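## Task

Place the entire chain bracelet in the front-right small compartment of the jewelry box (one of four), both rings in the back-left small compartment, and the bangle in the big compartment next to the four small ones, not the long compartment along the hinge. The hinge side is the back, and left/right are judged from the front, looking toward the hinge. Items must stay put without the robot holding them. Finish with both grippers released and the arms moved away.

## Robot and tools

Robot: two arms, left_arm and right_arm. Each has six revolute joints (waist, shoulder, elbow, wrist pitch, wrist yaw, wrist roll) and a parallel gripper. Base roots in the scene frame: left_arm at (+0.050, +0.305, 0) m, right_arm at (+0.019, -0.362, 0) m, each turned slightly about z.

Scene frame: origin on the table surface midway between the arms; +z up, +x away from the robot over the table, +y toward left_arm. The arm names do not tell you which side of a camera image they appear on.

execute_actions: argument "actions" is a list with zero or one entry, plus optional "pictures" (true/false; images are included by default).
- Empty list: just reports the current state, no command.
- Motion: {"rows": [[...]], "steps": N}, N from 1 to 15 (default 15), each step 1/30 s. Rows are applied one per step, and the last row repeats if there are fewer rows than steps; up to 15 rows.
- Wait: {"steps": N} with no rows, N up to 300. It returns when N steps have passed since the previous result, and your reply time counts toward them.
- Each row holds exactly 14 numbers covering both arms, even if only one moves: left_arm waist, shoulder, elbow, wrist pitch, wrist yaw, wrist roll, opening, then the same seven for right_arm. Joint values are absolute target angles in radians, in the same form Joint positions prints them. They are not offsets. Stated ranges per arm: waist -2.618 to 3.054, shoulder 0.000 to 3.142, elbow 0.000 to 3.142, wrist pitch -1.571 to 1.571, wrist yaw -1.571 to 1.571, wrist roll -2.094 to 2.094. A call is refused, and nothing is sent, if a target is more than 0.036 rad beyond a range end and also farther out than that joint's last reported angle. True ends may sit up to 0.036 rad either side of these values. Targets past a true end are clipped, and "joint sent to its limit" may then appear, possibly about an earlier action. If that line is missing, the joint may still be at its end.
- Opening is an absolute value from -1 (closed) to +1 (fully open, 0.094 m between pads). Except near the ends, the fingers go to where grip_measured would read the commanded number. To hold an item, command about 0.03 below its grip_measured; a smaller margin grips more gently. Thin parts under about 2 mm get less force.

Motion limits: each step, a joint's target is kept within a lead of its measured angle: waist 0.202, shoulder 0.258, elbow 0.238, wrist pitch 0.573, wrist yaw and roll 0.522 rad. If the targets would put a gripper more than 70 mm from where it is, all of that arm's targets are scaled back. Large moves therefore take several calls. Between calls, the arms keep going toward the last row sent until they settle or a step is HELD. Fingers still opening or closing keep moving after that.

Result lines:
- State line "left_arm: … | right_arm: …": each gripper's end_effector_position (m) and end_effector_quat_wxyz in the scene frame. The point lies between the finger pads, about 1 cm behind the tips. Fingers point along the gripper's +z and open along its y. The reported position can be off, more so at long reach.
- Joint positions / Joint velocities: one block per arm with six joints (rad, rad/s), then the pad gap (m, m/s).
- grip_measured: finger opening on the command scale. Each gripper reads up to about 1 mm off, by a fixed amount.
- "joint command not followed": a clearance check changed or blocked some joint targets; the rest of the row was applied.
- HELD: marks steps where your row was not sent, in whole or in part.
- MOTOR HOT (from 75 °C) and OVER-TEMPERATURE FAULT: holding loads heats motors. At 90 °C an arm stops for 10 s. At 100 °C it goes limp and drops. Don't hold loads longer than needed.

zoom_image: {"camera": name, "region": [x0, y0, x1, y1]} in pixels of that camera's latest image, origin at the top-left, region at most 504x504. Cameras (all 504x504): cam_head_left, cam_head_right, cam_high, cam_low, cam_left_wrist, cam_right_wrist. Calibration (K, distortion, T_world_to_cam) is provided and is only approximate. Wrist camera poses follow the reported joints.

read_manual: optional "section", only "licences". Returns licence text and does not move anything.

finished_scene: {"scene": 1 or 2}. Ends that scene for good, reports success, and starts the next scene with its task. Before calling it, make sure the items are resting in place on their own and both grippers are open and clear.

Cautions: never knock or place anything off the table. Don't let the arms collide or press on each other. Avoid drops, slips, slams and forceful pushes. Occasional external tugs may disturb a held part or a loose item, so check grip and placement afterwards. Smooth, economical motion is better.

Each tool is called as name([rows], argument=value, ...), one row to a line, values as JSON.

## Session

execute_actions(actions=[])

Scene clock: 0.00 s of 5600.00 s.
left_arm: end_effector_position=(+0.3286, +0.2746, +0.3737) grip_measured=+1.000 end_effector_quat_wxyz=(-0.253, +0.309, -0.610, +0.685) | right_arm: end_effector_position=(+0.2335, -0.5299, +0.3096) grip_measured=+1.000 end_effector_quat_wxyz=(+0.277, +0.898, +0.337, +0.065)
Joint positions: left_arm=[ 0.57   0.891  0.738  0.383  1.28  -1.907  0.094] | right_arm=[-0.356  1.276  1.666 -1.435  0.252  1.85   0.094]
Joint velocities: left_arm=[ 0.007  0.002 -0.017 -0.037  0.066  0.066  0.   ] | right_arm=[ 0.002 -0.002  0.027 -0.051  0.022 -0.051  0.   ]

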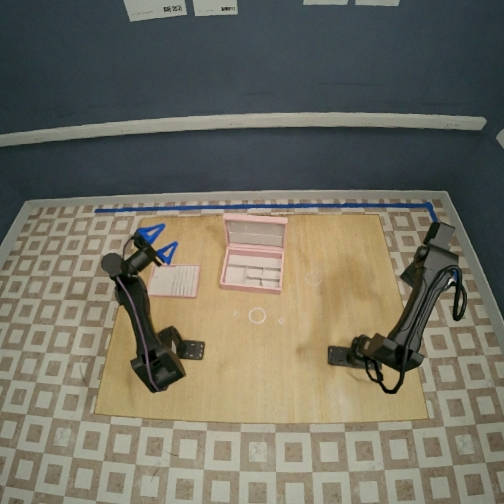

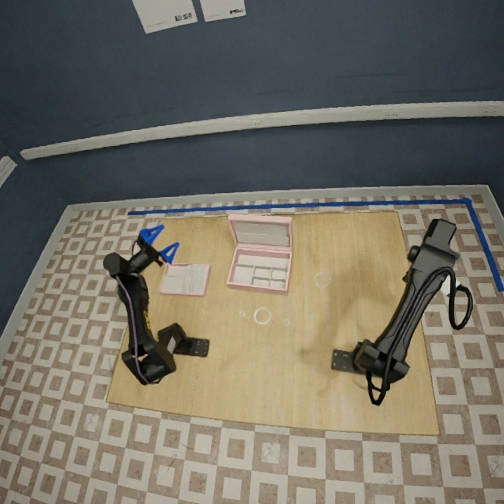

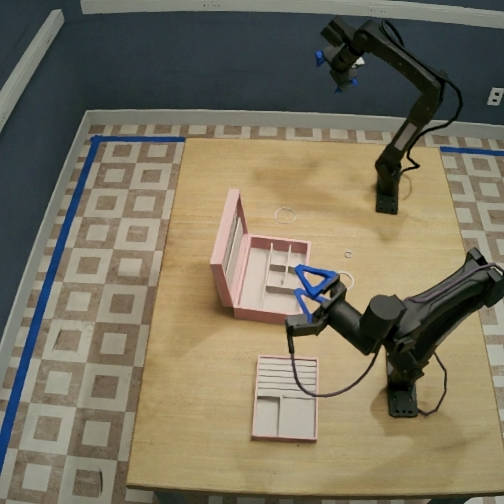

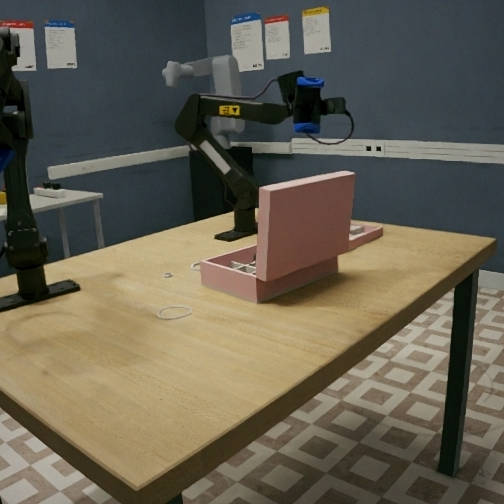

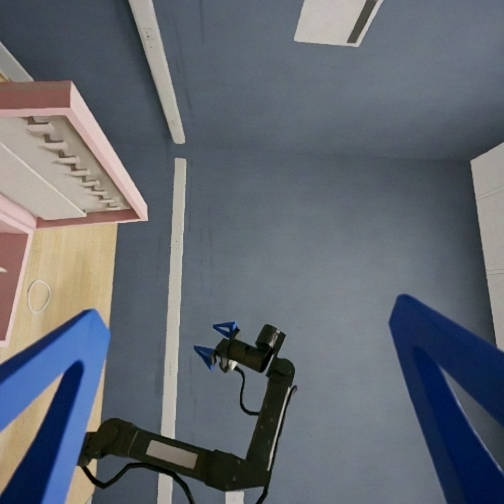

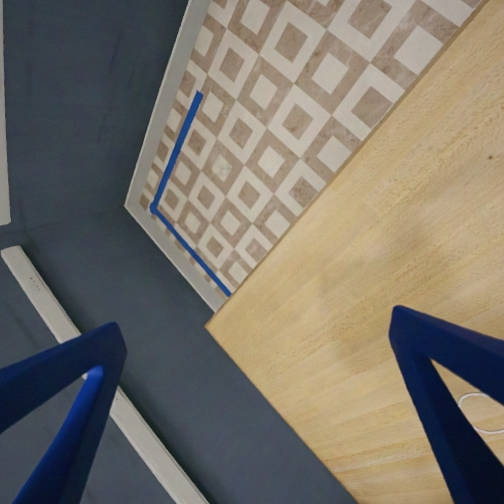

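zoom_image(camera="cam_head_left", region=[200, 200, 340, 340])

zoom_image(camera="cam_high", region=[200, 180, 380, 340])

zoom_image(camera="cam_head_right", region=[210, 200, 350, 340])

Region (200, 200, 340, 340) of cam_head_left's 504x504 image, scaled by 3.600, with more detail than that image has.

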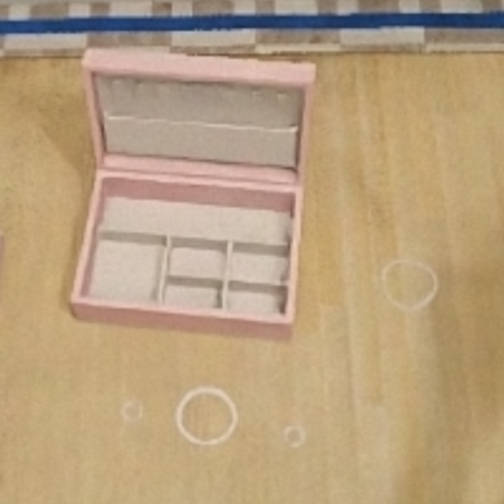

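Region (200, 180, 380, 340) of cam_high's 504x504 image, scaled by 2.800, with more detail than that image has.

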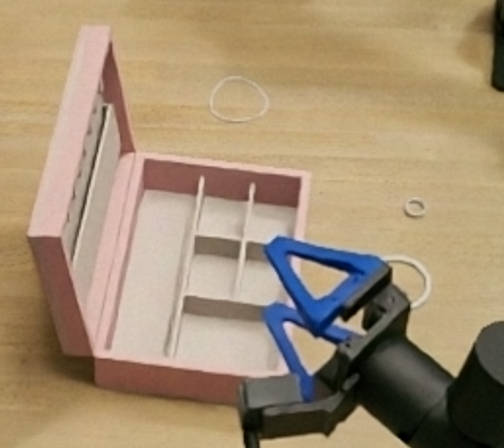

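Region (210, 200, 350, 340) of cam_head_right's 504x504 image, scaled by 3.600, with more detail than that image has.

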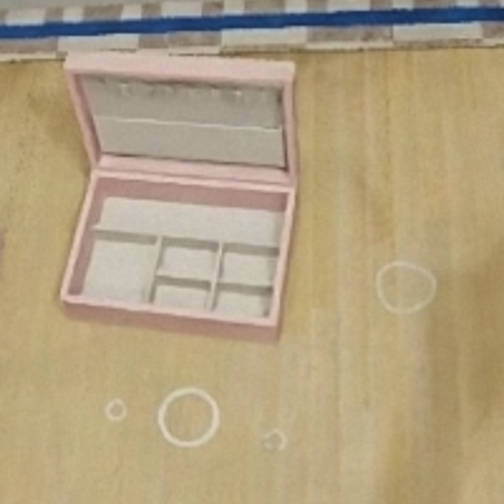

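execute_actions([
  {"rows":[[0.3,1.0,1.1,-1.2,0,-0.2,0.0,-0.1,1.5,1.6,-1.4,0,0.4,0.8]]},
], pictures=false)

execute_actions([
  {"steps":30},
], pictures=false)

execute_actions([
  {"rows":[[-0.959,1.507,1.213,-1.277,0,-0.2,0.0,0.538,1.874,1.546,-1.243,0,0.4,0.8]]},
], pictures=false)

execute_actions([
  {"steps":60},
])

Scene clock: 37.13 s of 5600.00 s.
left_arm: end_effector_position=(+0.3336, +0.3549, +0.2458) grip_measured=+0.002 end_effector_quat_wxyz=(+0.354, -0.377, +0.844, -0.145) | right_arm: end_effector_position=(+0.3162, -0.4385, +0.2142) grip_measured=+0.803 end_effector_quat_wxyz=(+0.115, +0.417, +0.902, +0.015)
Joint positions: left_arm=[ 0.306  0.999  1.089 -0.891  0.172 -0.634  0.047] | right_arm=[-0.1    1.527  1.583 -1.394  0.013  0.616  0.085]
Joint velocities: left_arm=[-0.002 -0.002 -0.007 -2.044 -1.077  2.777  0.   ] | right_arm=[ 0.002 -0.129  0.002 -0.022 -0.081 -1.473 -0.001]
Steps of this call (steps 1 to 90: nothing new was sent; then 33.63 s passed at rest; steps 91 to 105: all 15 steps of this action). Readings (joint positions):
91: left_arm=[0.533 0.900 0.776 0.282 1.199 -1.822] | right_arm=[-0.339 1.288 1.664 -1.437 0.243 1.802]
92: left_arm=[0.463 0.933 0.846 0.165 1.097 -1.723] | right_arm=[-0.302 1.305 1.664 -1.437 0.221 1.743]
94: left_arm=[0.346 0.992 0.993 -0.048 0.897 -1.524] | right_arm=[-0.216 1.368 1.658 -1.427 0.170 1.608]
98: left_arm=[0.306 0.999 1.089 -0.367 0.558 -1.181] | right_arm=[-0.107 1.508 1.608 -1.395 0.062 1.217]
105: the state above

Scene clock: 38.13 s of 5600.00 s.
left_arm: end_effector_position=(+0.2720, +0.3676, +0.2023) grip_measured=+0.002 end_effector_quat_wxyz=(+0.239, -0.232, +0.943, +0.004) | right_arm: end_effector_position=(+0.3158, -0.4372, +0.2163) grip_measured=+0.803 end_effector_quat_wxyz=(+0.120, +0.321, +0.940, +0.006)
Joint positions: left_arm=[ 0.306  0.999  1.089 -1.178  0.009 -0.209  0.047] | right_arm=[-0.1    1.519  1.583 -1.394  0.006  0.408  0.085]
Joint velocities: left_arm=[-0.012 -0.017 -0.012  0.037  0.037 -0.051  0.001] | right_arm=[-0.002  0.007  0.007 -0.139  0.022 -0.051 -0.   ]
Steps of this call (steps 1 to 30: the robot went on to your last target). Readings (joint positions):
1: left_arm=[0.306 0.999 1.089 -0.954 0.138 -0.549] | right_arm=[-0.100 1.523 1.583 -1.394 0.011 0.574]
2: left_arm=[0.306 0.999 1.089 -1.006 0.111 -0.481] | right_arm=[-0.100 1.521 1.583 -1.394 0.010 0.540]
4: left_arm=[0.306 0.999 1.089 -1.076 0.073 -0.383] | right_arm=[-0.100 1.519 1.583 -1.394 0.008 0.492]
8: left_arm=[0.306 0.999 1.089 -1.142 0.034 -0.280] | right_arm=[-0.100 1.519 1.583 -1.394 0.007 0.442]
30: the state above

Scene clock: 38.63 s of 5600.00 s.
left_arm: end_effector_position=(+0.2432, +0.1251, +0.1098) grip_measured=+0.002 end_effector_quat_wxyz=(+0.003, +0.271, +0.963, +0.000) | right_arm: end_effector_position=(+0.3340, -0.2148, +0.0834) grip_measured=+0.803 end_effector_quat_wxyz=(-0.024, -0.011, +1.000, -0.003)
Joint positions: left_arm=[-0.726  1.542  1.205 -1.229 -0.003 -0.208  0.047] | right_arm=[ 0.575  1.917  1.535 -1.237 -0.014  0.404  0.085]
Joint velocities: left_arm=[-2.127 -0.095  0.007  0.007  0.037  0.051  0.   ] | right_arm=[ 0.452 -0.212 -0.002 -0.066 -0.227 -0.037  0.001]
Steps of this call (steps 1 to 15: all 15 steps of this action). Readings (joint positions):
1: left_arm=[0.272 1.030 1.113 -1.210 -0.008 -0.209] | right_arm=[-0.086 1.533 1.583 -1.392 0.014 0.408]
2: left_arm=[0.203 1.092 1.153 -1.237 -0.011 -0.209] | right_arm=[-0.056 1.556 1.584 -1.380 0.017 0.408]
4: left_arm=[0.062 1.247 1.208 -1.233 -0.011 -0.209] | right_arm=[0.021 1.638 1.584 -1.353 0.017 0.408]
8: left_arm=[-0.204 1.521 1.214 -1.221 -0.010 -0.208] | right_arm=[0.203 1.832 1.569 -1.283 0.016 0.408]
15: the state above

Scene clock: 40.63 s of 5600.00 s.
left_arm: end_effector_position=(+0.1881, +0.0885, +0.1104) grip_measured=+0.002 end_effector_quat_wxyz=(-0.011, +0.387, +0.922, +0.003) | right_arm: end_effector_position=(+0.3399, -0.2264, +0.0912) grip_measured=+0.803 end_effector_quat_wxyz=(-0.013, +0.006, +1.000, +0.001)
Joint positions: left_arm=[-0.97   1.54   1.205 -1.258  0.008 -0.206  0.047] | right_arm=[ 0.539  1.893  1.535 -1.237 -0.012  0.403  0.085]
Joint velocities: left_arm=[-0.012 -0.007 -0.012 -0.066  0.007 -0.007 -0.001] | right_arm=[ 0.007  0.012 -0.012  0.081 -0.022  0.051 -0.002]
Steps of this call (steps 1 to 30: the robot went on to your last target; steps 31 to 60: nothing new was sent). Readings (joint positions):
1: left_arm=[-0.801 1.540 1.205 -1.229 -0.003 -0.208] | right_arm=[0.583 1.910 1.535 -1.237 -0.018 0.403]
2: left_arm=[-0.871 1.540 1.205 -1.230 -0.000 -0.208] | right_arm=[0.581 1.904 1.535 -1.237 -0.019 0.403]
4: left_arm=[-0.959 1.540 1.205 -1.234 0.011 -0.206] | right_arm=[0.562 1.895 1.535 -1.237 -0.018 0.403]
8: left_arm=[-0.971 1.540 1.205 -1.249 0.011 -0.206] | right_arm=[0.540 1.893 1.535 -1.237 -0.012 0.403]
60: the state above
All arms were judged still, so your last target was given up. Only a new action makes them travel on or press farther. Fingers that are still opening or closing keep moving.
camera_calibration (this result's frames):
cam_left_wrist: T_world_to_cam=[[-0.755646, -0.654876, 0.0116927, 0.198508], [-0.509998, 0.599489, 0.616859, 0.00185311], [-0.410976, 0.460164, -0.786987, 0.207677], [0, 0, 0, 1]] pos_world=[0.236297, 0.0333221, 0.159975]
cam_right_wrist: T_world_to_cam=[[-0.0937972, -0.995534, -0.0106804, -0.189117], [-0.891692, 0.0792323, 0.445654, 0.307864], [-0.442818, 0.0513247, -0.895141, 0.337491], [0, 0, 0, 1]] pos_world=[0.406228, -0.229986, 0.162881]

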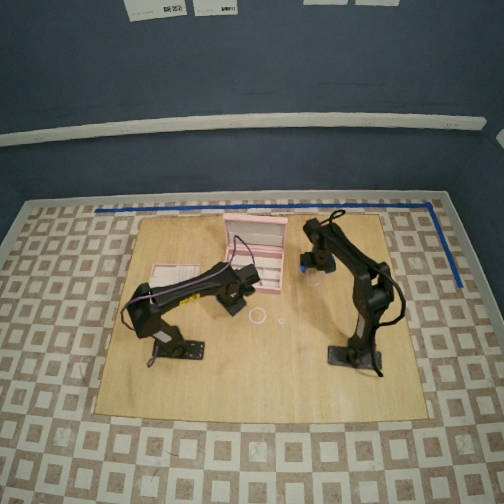

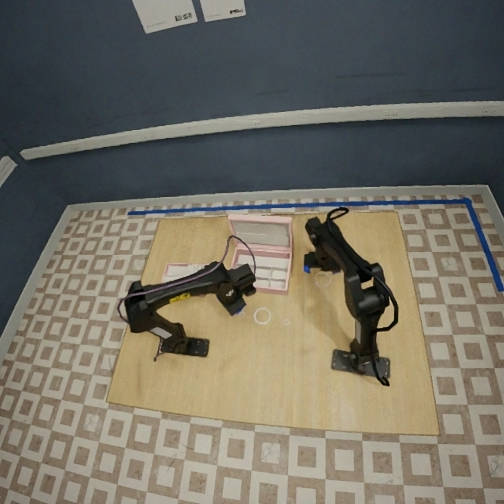

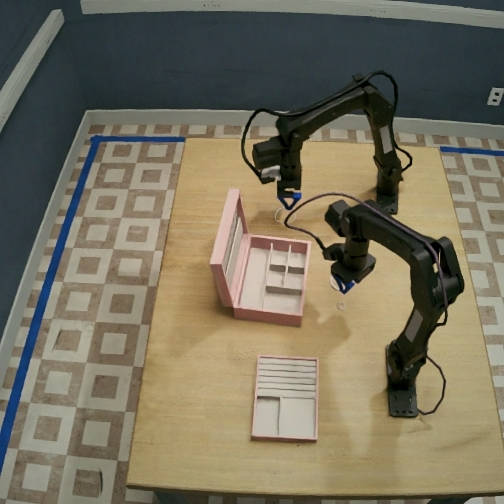

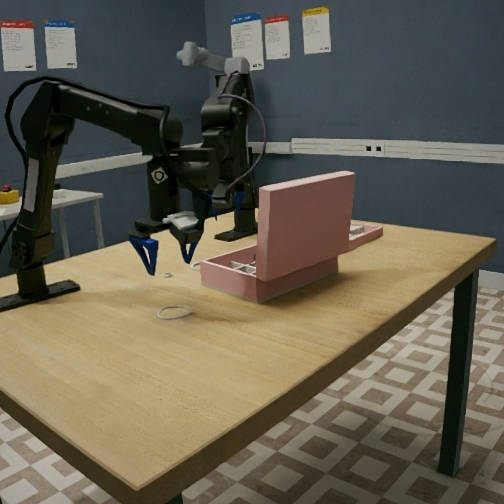

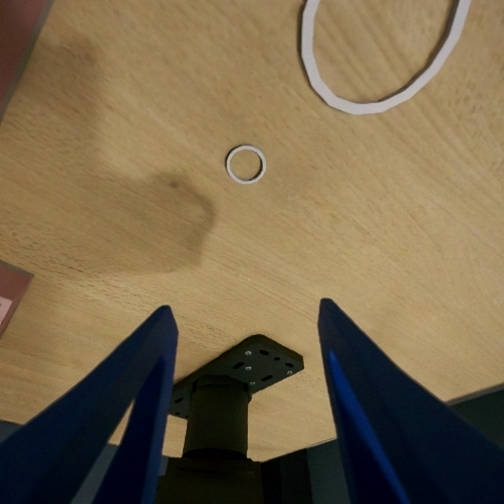

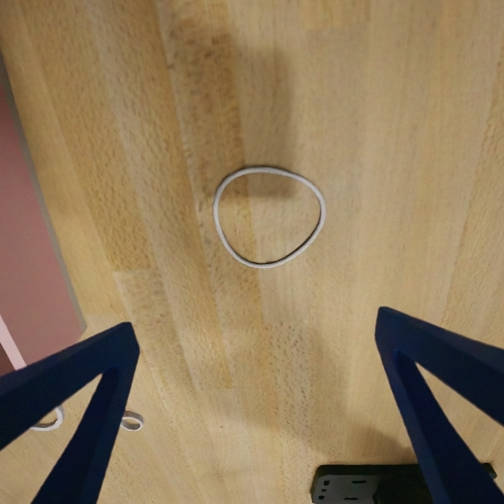

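execute_actions([
  {"rows":[[-0.96,1.54,1.15,-1.18,0,-0.2,-0.05,0.53,1.9,1.5,-1.18,0,0.39,0.85],[-0.96,1.56,1.11,-1.12,0,-0.2,-0.1,0.53,1.91,1.47,-1.13,0,0.39,0.85],[-0.96,1.58,1.07,-1.06,0,-0.2,-0.1,0.53,1.92,1.44,-1.09,0,0.39,0.85],[-0.96,1.6,1.03,-1.0,0,-0.2,-0.1,0.525,1.93,1.41,-1.05,0,0.39,0.85],[-0.96,1.62,1,-0.95,0,-0.2,-0.1,0.52,1.935,1.38,-1.01,0,0.39,0.85],[-0.96,1.635,0.968,-0.888,0,-0.2,-0.1,0.519,1.94,1.343,-0.965,0,0.39,0.85]]},
], pictures=false)

execute_actions([
  {"steps":15},
])

Scene clock: 54.20 s of 5600.00 s.
left_arm: end_effector_position=(+0.1882, +0.0884, +0.0259) grip_measured=-0.098 end_effector_quat_wxyz=(-0.019, +0.387, +0.922, +0.009) | right_arm: end_effector_position=(+0.3352, -0.2329, +0.0206) grip_measured=+0.847 end_effector_quat_wxyz=(-0.025, +0.010, +1.000, -0.004)
Joint positions: left_arm=[-0.97   1.647  0.965 -0.931  0.008 -0.206  0.042] | right_arm=[ 0.527  1.959  1.335 -0.997 -0.012  0.397  0.087]
Joint velocities: left_arm=[ 0.007  0.002  0.017  0.227  0.007  0.022 -0.001] | right_arm=[ 0.002 -0.017 -0.012  0.227  0.007 -0.066  0.002]
Steps of this call (steps 1 to 90: nothing new was sent; then 10.07 s passed at rest; steps 91 to 105: all 15 steps of this action). Readings (joint positions):
91: left_arm=[-0.970 1.540 1.199 -1.248 0.008 -0.206] | right_arm=[0.539 1.893 1.531 -1.230 -0.012 0.402]
92: left_arm=[-0.970 1.540 1.184 -1.226 0.008 -0.206] | right_arm=[0.539 1.893 1.520 -1.213 -0.012 0.401]
94: left_arm=[-0.970 1.545 1.124 -1.157 0.008 -0.206] | right_arm=[0.539 1.895 1.477 -1.161 -0.012 0.399]
98: left_arm=[-0.970 1.618 0.994 -1.016 0.008 -0.206] | right_arm=[0.531 1.930 1.366 -1.056 -0.012 0.397]
105: the state above

Scene clock: 54.70 s of 5600.00 s.
left_arm: end_effector_position=(+0.1915, +0.0832, +0.0257) grip_measured=-0.098 end_effector_quat_wxyz=(-0.009, +0.387, +0.922, +0.002) | right_arm: end_effector_position=(+0.3398, -0.2311, +0.0204) grip_measured=+0.847 end_effector_quat_wxyz=(-0.016, +0.010, +1.000, -0.000)
Joint positions: left_arm=[-0.97   1.647  0.965 -0.906  0.008 -0.206  0.042] | right_arm=[ 0.527  1.959  1.335 -0.977 -0.012  0.397  0.087]
Joint velocities: left_arm=[ 0.002 -0.012 -0.007  0.022  0.007  0.037  0.001] | right_arm=[-0.007 -0.002 -0.002  0.007 -0.066 -0.066  0.   ]
Steps of this call (steps 1 to 15: the robot went on to your last target). Readings (joint positions):
1: left_arm=[-0.970 1.647 0.965 -0.925 0.008 -0.206] | right_arm=[0.527 1.959 1.335 -0.992 -0.012 0.397]
2: left_arm=[-0.970 1.647 0.965 -0.920 0.008 -0.206] | right_arm=[0.527 1.959 1.335 -0.989 -0.012 0.397]
4: left_arm=[-0.970 1.647 0.965 -0.914 0.008 -0.206] | right_arm=[0.527 1.959 1.335 -0.984 -0.012 0.397]
8: left_arm=[-0.970 1.647 0.965 -0.909 0.008 -0.206] | right_arm=[0.527 1.959 1.335 -0.979 -0.012 0.397]
15: the state above
camera_calibration (this result's frames):
cam_left_wrist: T_world_to_cam=[[-0.755681, -0.654831, 0.0119184, 0.198661], [-0.511584, 0.60154, 0.61354, 0.059202], [-0.408935, 0.457544, -0.789573, 0.144761], [0, 0, 0, 1]] pos_world=[0.239609, 0.0282429, 0.0756085]
cam_right_wrist: T_world_to_cam=[[-0.0999302, -0.994963, -0.00786758, -0.192465], [-0.888495, 0.0856722, 0.450818, 0.339967], [-0.447873, 0.0520406, -0.892581, 0.276172], [0, 0, 0, 1]] pos_world=[0.406516, -0.234993, 0.0917285]

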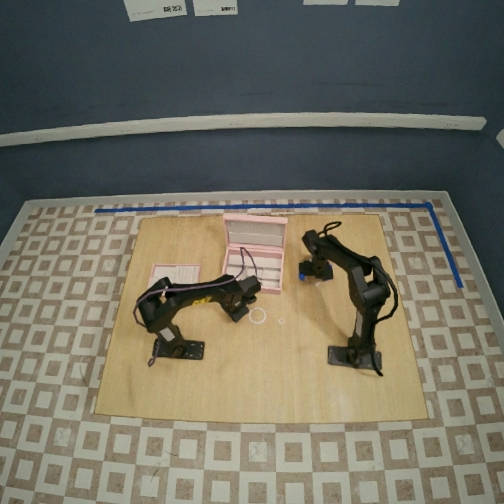

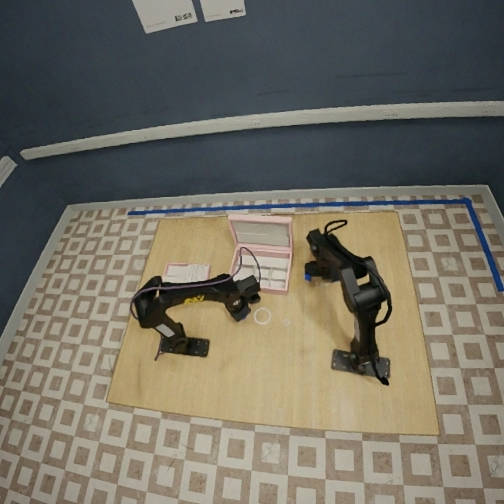

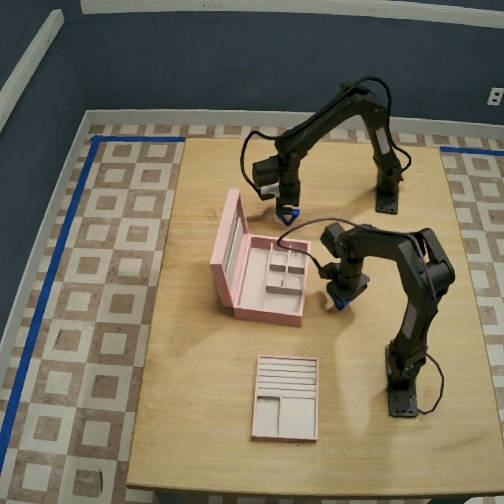

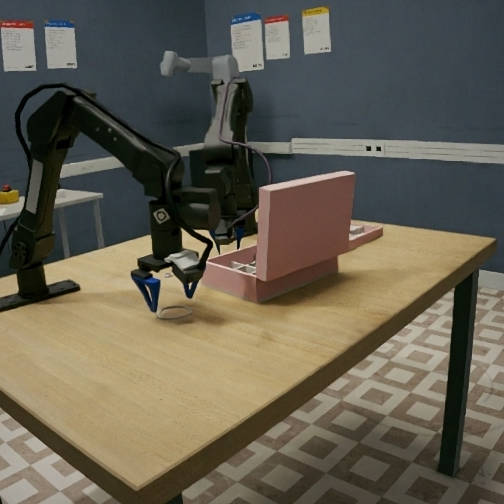

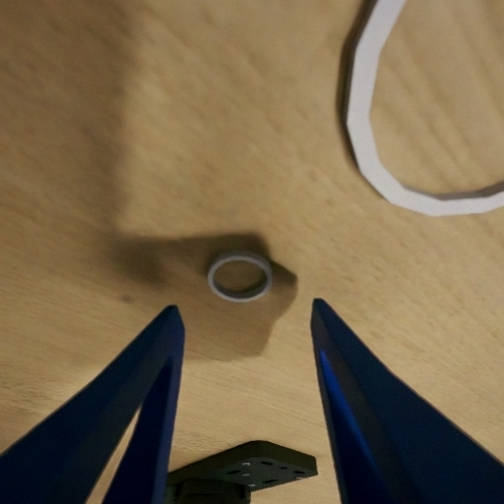

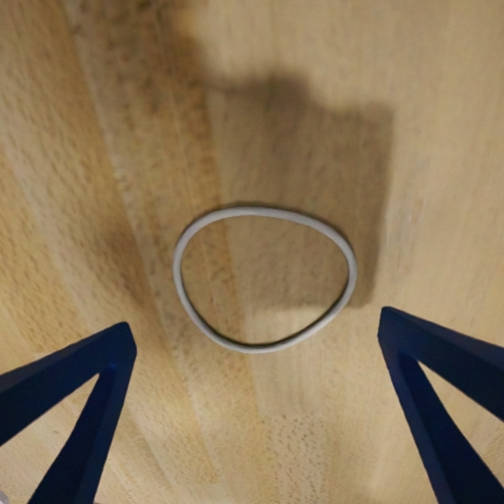

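execute_actions([
  {"rows":[[-0.955,1.645,0.96,-0.87,0,-0.2,-0.1,0.515,1.955,1.36,-0.95,0,0.39,0.7],[-0.955,1.65,0.96,-0.85,0,-0.2,-0.1,0.515,1.96,1.37,-0.94,0,0.39,0.7],[-0.955,1.655,0.96,-0.84,0,-0.2,-0.1,0.515,1.97,1.37,-0.93,0,0.39,0.7],[-0.955,1.665,0.955,-0.83,0,-0.2,-0.1,0.515,1.98,1.37,-0.92,0,0.39,0.7],[-0.955,1.68,0.953,-0.815,0,-0.2,-0.1,0.515,1.992,1.37,-0.915,0,0.39,0.7]]},
], pictures=false)

execute_actions([
  {"steps":15},
])

Scene clock: 64.53 s of 5600.00 s.
left_arm: end_effector_position=(+0.1999, +0.0702, +0.0206) grip_measured=-0.098 end_effector_quat_wxyz=(+0.011, +0.387, +0.922, -0.013) | right_arm: end_effector_position=(+0.3510, -0.2267, +0.0114) grip_measured=+0.703 end_effector_quat_wxyz=(-0.005, +0.009, +1.000, +0.004)
Joint positions: left_arm=[-0.97   1.668  0.965 -0.836  0.008 -0.206  0.042] | right_arm=[ 0.527  1.992  1.345 -0.929 -0.012  0.397  0.08 ]
Joint velocities: left_arm=[-0.007 -0.002  0.002 -0.007 -0.007 -0.081 -0.   ] | right_arm=[-0.027  0.007 -0.017  0.051 -0.037  0.037  0.   ]
Steps of this call (steps 1 to 15: the robot went on to your last target; steps 16 to 90: nothing new was sent; then 6.33 s passed at rest; steps 91 to 105: all 15 steps of this action). Readings (joint positions):
91: left_arm=[-0.970 1.647 0.965 -0.904 0.008 -0.206] | right_arm=[0.527 1.959 1.335 -0.976 -0.012 0.397]
92: left_arm=[-0.970 1.647 0.965 -0.899 0.008 -0.206] | right_arm=[0.527 1.959 1.335 -0.973 -0.012 0.397]
94: left_arm=[-0.970 1.647 0.965 -0.883 0.008 -0.206] | right_arm=[0.527 1.960 1.337 -0.963 -0.012 0.397]
98: left_arm=[-0.970 1.662 0.965 -0.851 0.008 -0.206] | right_arm=[0.527 1.983 1.345 -0.938 -0.012 0.397]
105: the state above

Scene clock: 65.03 s of 5600.00 s.
left_arm: end_effector_position=(+0.2004, +0.0694, +0.0206) grip_measured=-0.098 end_effector_quat_wxyz=(+0.013, +0.387, +0.922, -0.013) | right_arm: end_effector_position=(+0.3514, -0.2265, +0.0114) grip_measured=+0.703 end_effector_quat_wxyz=(-0.004, +0.009, +1.000, +0.005)
Joint positions: left_arm=[-0.97   1.668  0.965 -0.832  0.008 -0.206  0.042] | right_arm=[ 0.527  1.992  1.345 -0.927 -0.012  0.397  0.08 ]
Joint velocities: left_arm=[ 0.002 -0.007  0.002  0.066 -0.066 -0.037 -0.001] | right_arm=[ 0.012 -0.027 -0.012 -0.007 -0.022  0.037  0.001]
Steps of this call (steps 1 to 15: the robot went on to your last target). Readings (joint positions):
1: left_arm=[-0.970 1.668 0.965 -0.835 0.008 -0.206] | right_arm=[0.527 1.992 1.345 -0.929 -0.012 0.397]
2: left_arm=[-0.970 1.668 0.965 -0.834 0.008 -0.206] | right_arm=[0.527 1.992 1.345 -0.928 -0.012 0.397]
4: left_arm=[-0.970 1.668 0.965 -0.834 0.008 -0.206] | right_arm=[0.527 1.992 1.345 -0.928 -0.012 0.397]
8: left_arm=[-0.970 1.668 0.965 -0.833 0.008 -0.206] | right_arm=[0.527 1.992 1.345 -0.928 -0.012 0.397]
15: the state above
All arms were judged still, so your last target was given up. Only a new action makes them travel on or press farther. Fingers that are still opening or closing keep moving.
camera_calibration (this result's frames):
cam_left_wrist: T_world_to_cam=[[-0.756131, -0.654129, 0.0195181, 0.196252], [-0.528533, 0.627994, 0.571206, 0.0776014], [-0.3859, 0.421591, -0.820574, 0.149162], [0, 0, 0, 1]] pos_world=[0.246969, 0.0167554, 0.074242]
cam_right_wrist: T_world_to_cam=[[-0.0995826, -0.994825, -0.0201425, -0.186727], [-0.89942, 0.0813373, 0.42945, 0.357083], [-0.425589, 0.0608823, -0.902866, 0.267383], [0, 0, 0, 1]] pos_world=[0.416369, -0.231084, 0.0843004]

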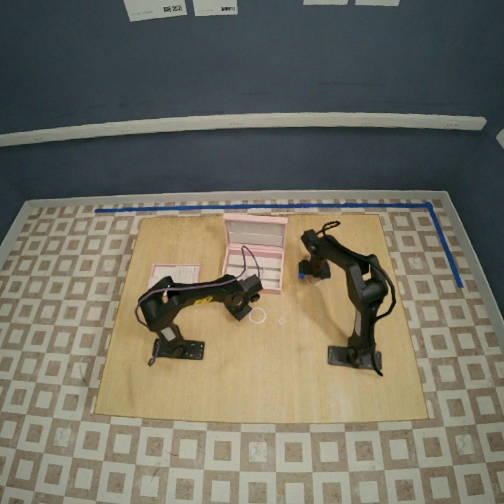

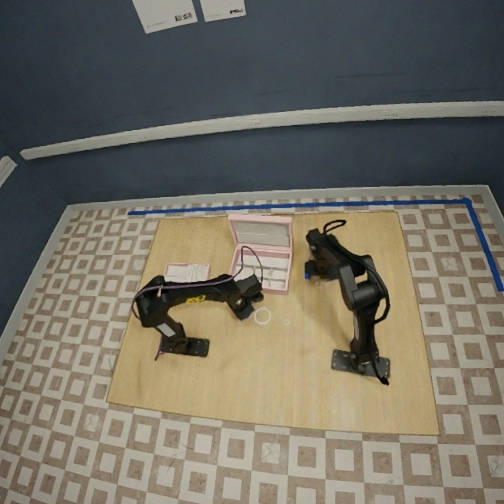

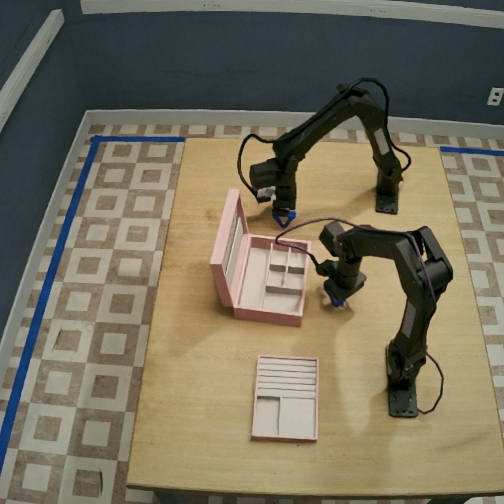

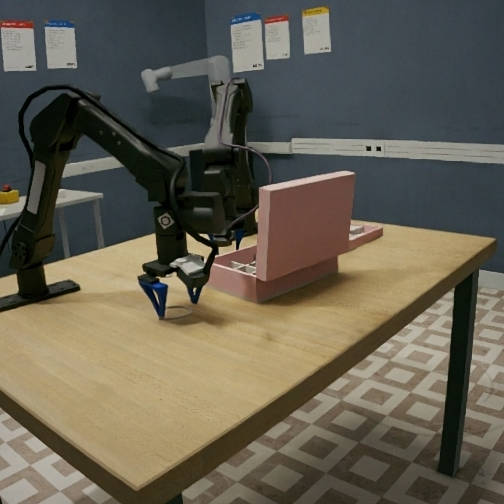

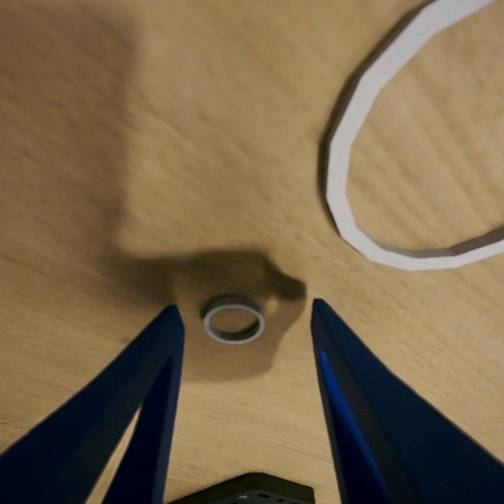

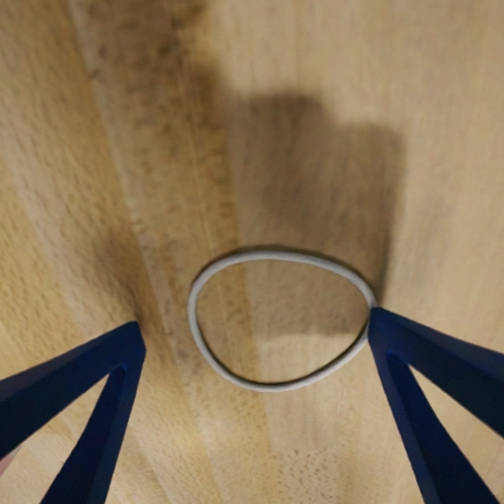

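execute_actions([
  {"rows":[[-0.94,1.675,0.93,-0.82,0,-0.2,-0.1,0.515,1.97,1.37,-0.915,0,0.39,0.9],[-0.94,1.675,0.93,-0.82,0,-0.2,-0.1,0.515,1.97,1.37,-0.915,0,0.39,0.9],[-0.94,1.675,0.93,-0.82,0,-0.2,-0.1,0.5,1.97,1.37,-0.915,0,0.39,0.9],[-0.94,1.675,0.93,-0.82,0,-0.2,-0.1,0.49,1.97,1.37,-0.915,0,0.39,0.9],[-0.94,1.69,0.93,-0.82,0,-0.2,-0.1,0.482,1.97,1.37,-0.915,0,0.39,0.9]]},
], pictures=false)

execute_actions([
  {"steps":10},
])

Scene clock: 72.47 s of 5600.00 s.
left_arm: end_effector_position=(+0.2016, +0.0779, +0.0161) grip_measured=-0.098 end_effector_quat_wxyz=(+0.006, +0.378, +0.926, -0.008) | right_arm: end_effector_position=(+0.3570, -0.2409, +0.0114) grip_measured=+0.897 end_effector_quat_wxyz=(-0.003, +0.030, +1.000, +0.004)
Joint positions: left_arm=[-0.95   1.668  0.946 -0.83   0.007 -0.206  0.042] | right_arm=[ 0.484  1.992  1.345 -0.927 -0.01   0.396  0.089]
Joint velocities: left_arm=[ 0.007 -0.027  0.002 -0.007  0.022 -0.022  0.   ] | right_arm=[ 0.002 -0.007 -0.002 -0.037  0.007 -0.022  0.001]
Steps of this call (steps 1 to 90: nothing new was sent; then 3.93 s passed at rest; steps 91 to 105: all 15 steps of this action). Readings (joint positions):
91: left_arm=[-0.968 1.668 0.963 -0.831 0.008 -0.206] | right_arm=[0.527 1.992 1.345 -0.927 -0.012 0.397]
92: left_arm=[-0.964 1.668 0.960 -0.830 0.008 -0.206] | right_arm=[0.527 1.992 1.345 -0.927 -0.012 0.396]
94: left_arm=[-0.954 1.668 0.951 -0.830 0.008 -0.206] | right_arm=[0.521 1.992 1.345 -0.927 -0.012 0.396]
98: left_arm=[-0.950 1.668 0.946 -0.830 0.007 -0.206] | right_arm=[0.492 1.992 1.345 -0.927 -0.011 0.396]
105: the state above

Scene clock: 72.80 s of 5600.00 s.
left_arm: end_effector_position=(+0.2016, +0.0779, +0.0161) grip_measured=-0.098 end_effector_quat_wxyz=(+0.006, +0.378, +0.926, -0.008) | right_arm: end_effector_position=(+0.3570, -0.2409, +0.0114) grip_measured=+0.897 end_effector_quat_wxyz=(-0.003, +0.030, +1.000, +0.004)
Joint positions: left_arm=[-0.95   1.668  0.946 -0.83   0.007 -0.206  0.042] | right_arm=[ 0.484  1.992  1.345 -0.927 -0.01   0.396  0.089]
Joint velocities: left_arm=[-0.012 -0.002 -0.002 -0.022 -0.066 -0.007 -0.002] | right_arm=[ 0.002 -0.012 -0.007 -0.007 -0.022 -0.081 -0.001]
Steps of this call (steps 1 to 10: the robot went on to your last target). Readings (joint positions):
1: left_arm=[-0.950 1.668 0.946 -0.830 0.007 -0.206] | right_arm=[0.484 1.992 1.345 -0.927 -0.010 0.396]
2: left_arm=[-0.950 1.668 0.946 -0.830 0.007 -0.206] | right_arm=[0.484 1.992 1.345 -0.927 -0.010 0.396]
4: left_arm=[-0.950 1.668 0.946 -0.830 0.007 -0.206] | right_arm=[0.484 1.992 1.345 -0.927 -0.010 0.396]
8: left_arm=[-0.950 1.668 0.946 -0.830 0.007 -0.206] | right_arm=[0.484 1.992 1.345 -0.927 -0.010 0.396]
10: the state above
camera_calibration (this result's frames):
cam_left_wrist: T_world_to_cam=[[-0.742837, -0.669281, 0.0159851, 0.201392], [-0.53606, 0.608939, 0.584665, 0.0782948], [-0.401039, 0.425742, -0.811118, 0.144975], [0, 0, 0, 1]] pos_world=[0.249713, 0.0253889, 0.0685964]
cam_right_wrist: T_world_to_cam=[[-0.140829, -0.989852, -0.0189682, -0.184595], [-0.895636, 0.119213, 0.428515, 0.371079], [-0.421905, 0.0773359, -0.903335, 0.273295], [0, 0, 0, 1]] pos_world=[0.42166, -0.248095, 0.0843628]

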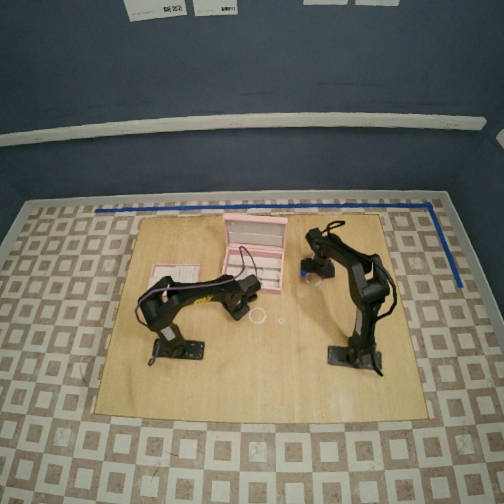

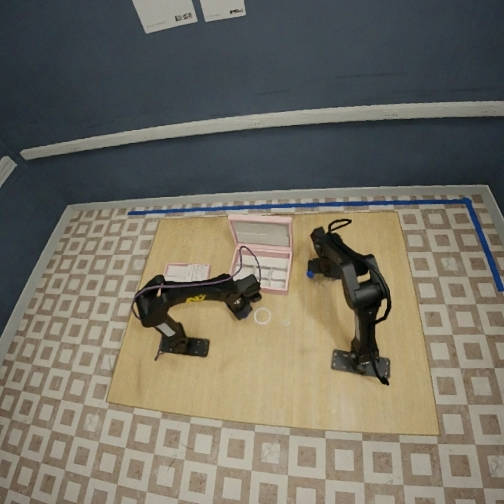

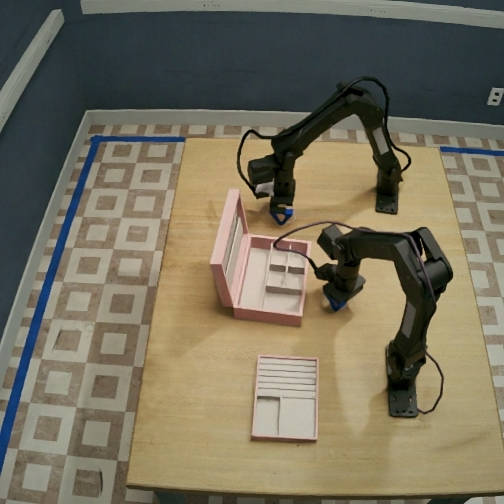

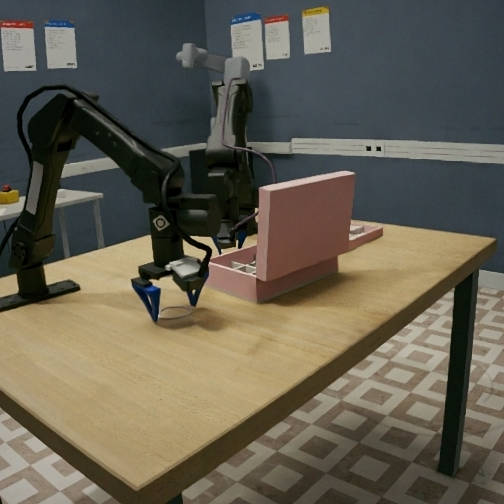

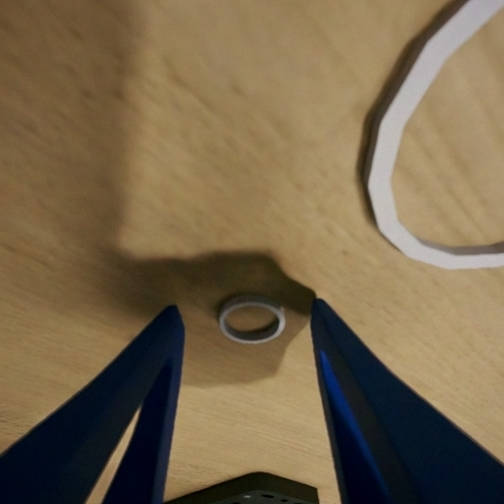

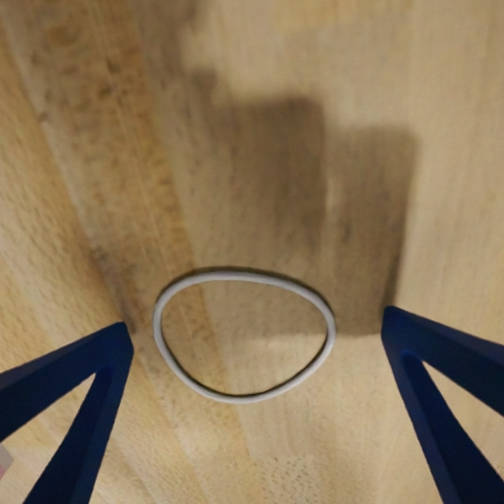

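execute_actions([
  {"rows":[[-0.95,1.712,0.946,-0.808,0,-0.2,-0.25,0.484,2.02,1.345,-0.915,0,0.39,0.8]]},
], pictures=false)

execute_actions([
  {"rows":[[-0.95,1.71,0.946,-0.808,0,-0.2,-0.4,0.484,2.02,1.345,-0.915,0,0.39,0.5],[-0.95,1.71,0.946,-0.808,0,-0.2,-0.4,0.484,2.02,1.345,-0.915,0,0.39,0.3],[-0.95,1.71,0.946,-0.808,0,-0.2,-0.4,0.484,2.02,1.345,-0.915,0,0.39,0.1],[-0.95,1.71,0.946,-0.808,0,-0.2,-0.4,0.484,2.02,1.345,-0.915,0,0.39,-0.1],[-0.95,1.71,0.946,-0.808,0,-0.2,-0.4,0.484,2.02,1.345,-0.915,0,0.39,-0.4]]},
])

Scene clock: 79.73 s of 5600.00 s.
left_arm: end_effector_position=(+0.2017, +0.0778, +0.0128) grip_measured=-0.248 end_effector_quat_wxyz=(+0.003, +0.378, +0.926, -0.006) | right_arm: end_effector_position=(+0.3565, -0.2412, +0.0074) grip_measured=+0.803 end_effector_quat_wxyz=(-0.007, +0.030, +1.000, +0.002)
Joint positions: left_arm=[-0.95   1.681  0.946 -0.824  0.007 -0.206  0.035] | right_arm=[ 0.485  2.004  1.345 -0.924 -0.009  0.396  0.085]
Joint velocities: left_arm=[-0.007  0.002  0.017  0.037 -0.022 -0.022 -0.001] | right_arm=[ 0.007  0.007  0.007 -0.022 -0.007  0.022  0.001]
Steps of this call (steps 1 to 15: the robot went on to your last target; steps 16 to 90: nothing new was sent; then 3.43 s passed at rest; steps 91 to 105: all 15 steps of this action). Readings (joint positions):
91: left_arm=[-0.950 1.671 0.946 -0.829 0.007 -0.206] | right_arm=[0.484 1.994 1.345 -0.927 -0.010 0.396]
92: left_arm=[-0.950 1.677 0.946 -0.827 0.007 -0.206] | right_arm=[0.484 1.998 1.345 -0.925 -0.010 0.396]
94: left_arm=[-0.950 1.681 0.946 -0.824 0.007 -0.206] | right_arm=[0.485 2.004 1.345 -0.924 -0.009 0.396]
98: left_arm=[-0.950 1.681 0.946 -0.824 0.007 -0.206] | right_arm=[0.485 2.004 1.345 -0.924 -0.009 0.396]
105: the state above

Scene clock: 80.23 s of 5600.00 s.
left_arm: end_effector_position=(+0.2011, +0.0769, +0.0128) grip_measured=-0.398 end_effector_quat_wxyz=(+0.002, +0.378, +0.926, -0.009) | right_arm: end_effector_position=(+0.3566, -0.2421, +0.0074) grip_measured=-0.397 end_effector_quat_wxyz=(-0.006, +0.030, +1.000, -0.000)
Joint positions: left_arm=[-0.95   1.681  0.946 -0.822  0.012 -0.206  0.028] | right_arm=[ 0.485  2.004  1.345 -0.925 -0.004  0.396  0.028]
Joint velocities: left_arm=[-0.017 -0.017 -0.012  0.051 -0.066 -0.022  0.001] | right_arm=[-0.002  0.002  0.002 -0.037 -0.022  0.037  0.001]
Steps of this call (steps 1 to 15: all 15 steps of this action). Readings (joint positions):
1: left_arm=[-0.950 1.681 0.946 -0.823 0.010 -0.206] | right_arm=[0.485 2.004 1.345 -0.924 -0.005 0.396]
2: left_arm=[-0.950 1.681 0.946 -0.822 0.012 -0.206] | right_arm=[0.485 2.004 1.345 -0.925 -0.004 0.396]
4: left_arm=[-0.950 1.681 0.946 -0.822 0.012 -0.206] | right_arm=[0.485 2.004 1.345 -0.925 -0.004 0.396]
8: left_arm=[-0.950 1.681 0.946 -0.822 0.012 -0.206] | right_arm=[0.485 2.004 1.345 -0.925 -0.004 0.396]
15: the state above
camera_calibration (this result's frames):
cam_left_wrist: T_world_to_cam=[[-0.743012, -0.668965, 0.0204452, 0.200377], [-0.531304, 0.60814, 0.589815, 0.0795831], [-0.406999, 0.427377, -0.80728, 0.143574], [0, 0, 0, 1]] pos_world=[0.2496, 0.0242875, 0.064868]
cam_right_wrist: T_world_to_cam=[[-0.140126, -0.990091, -0.00917493, -0.18623], [-0.892718, 0.122326, 0.433694, 0.372276], [-0.428274, 0.0689624, -0.901014, 0.269827], [0, 0, 0, 1]] pos_world=[0.421802, -0.248532, 0.0799556]

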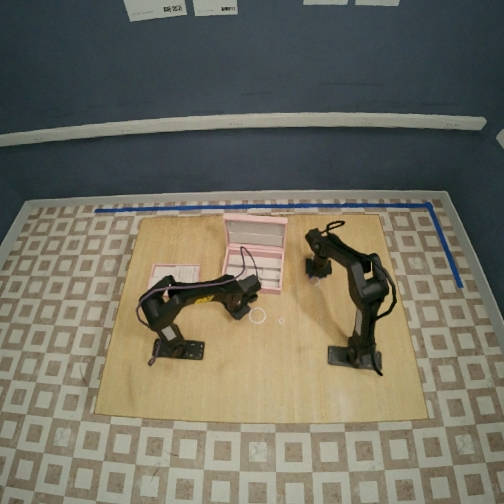

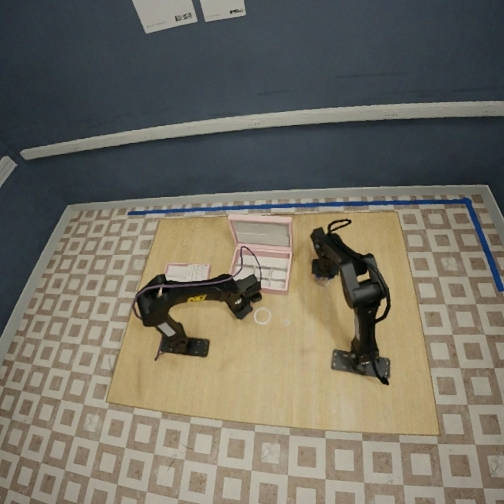

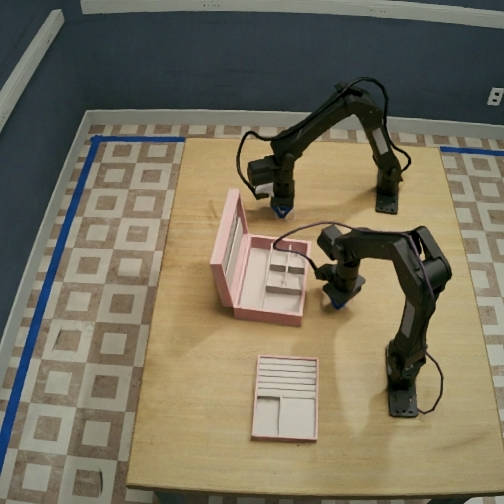

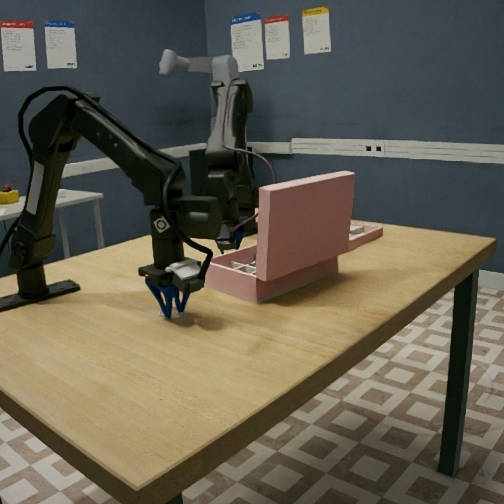

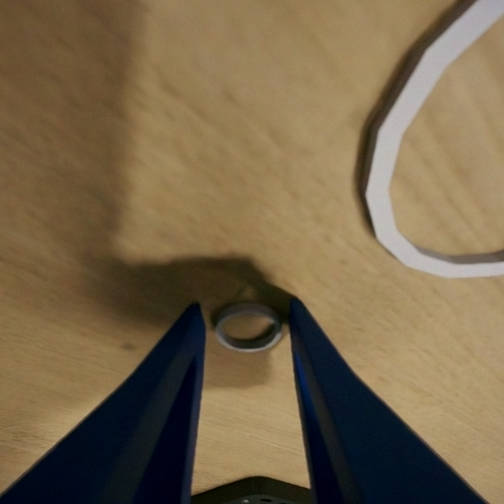

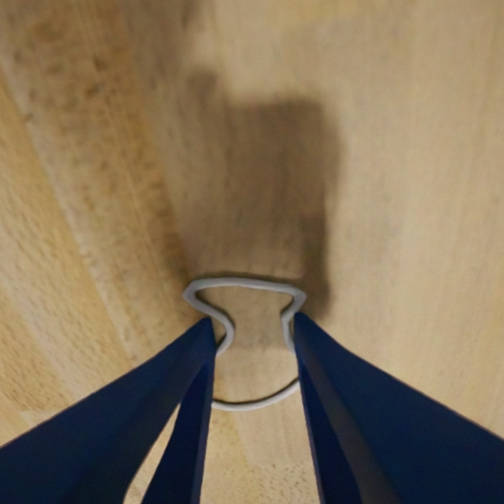

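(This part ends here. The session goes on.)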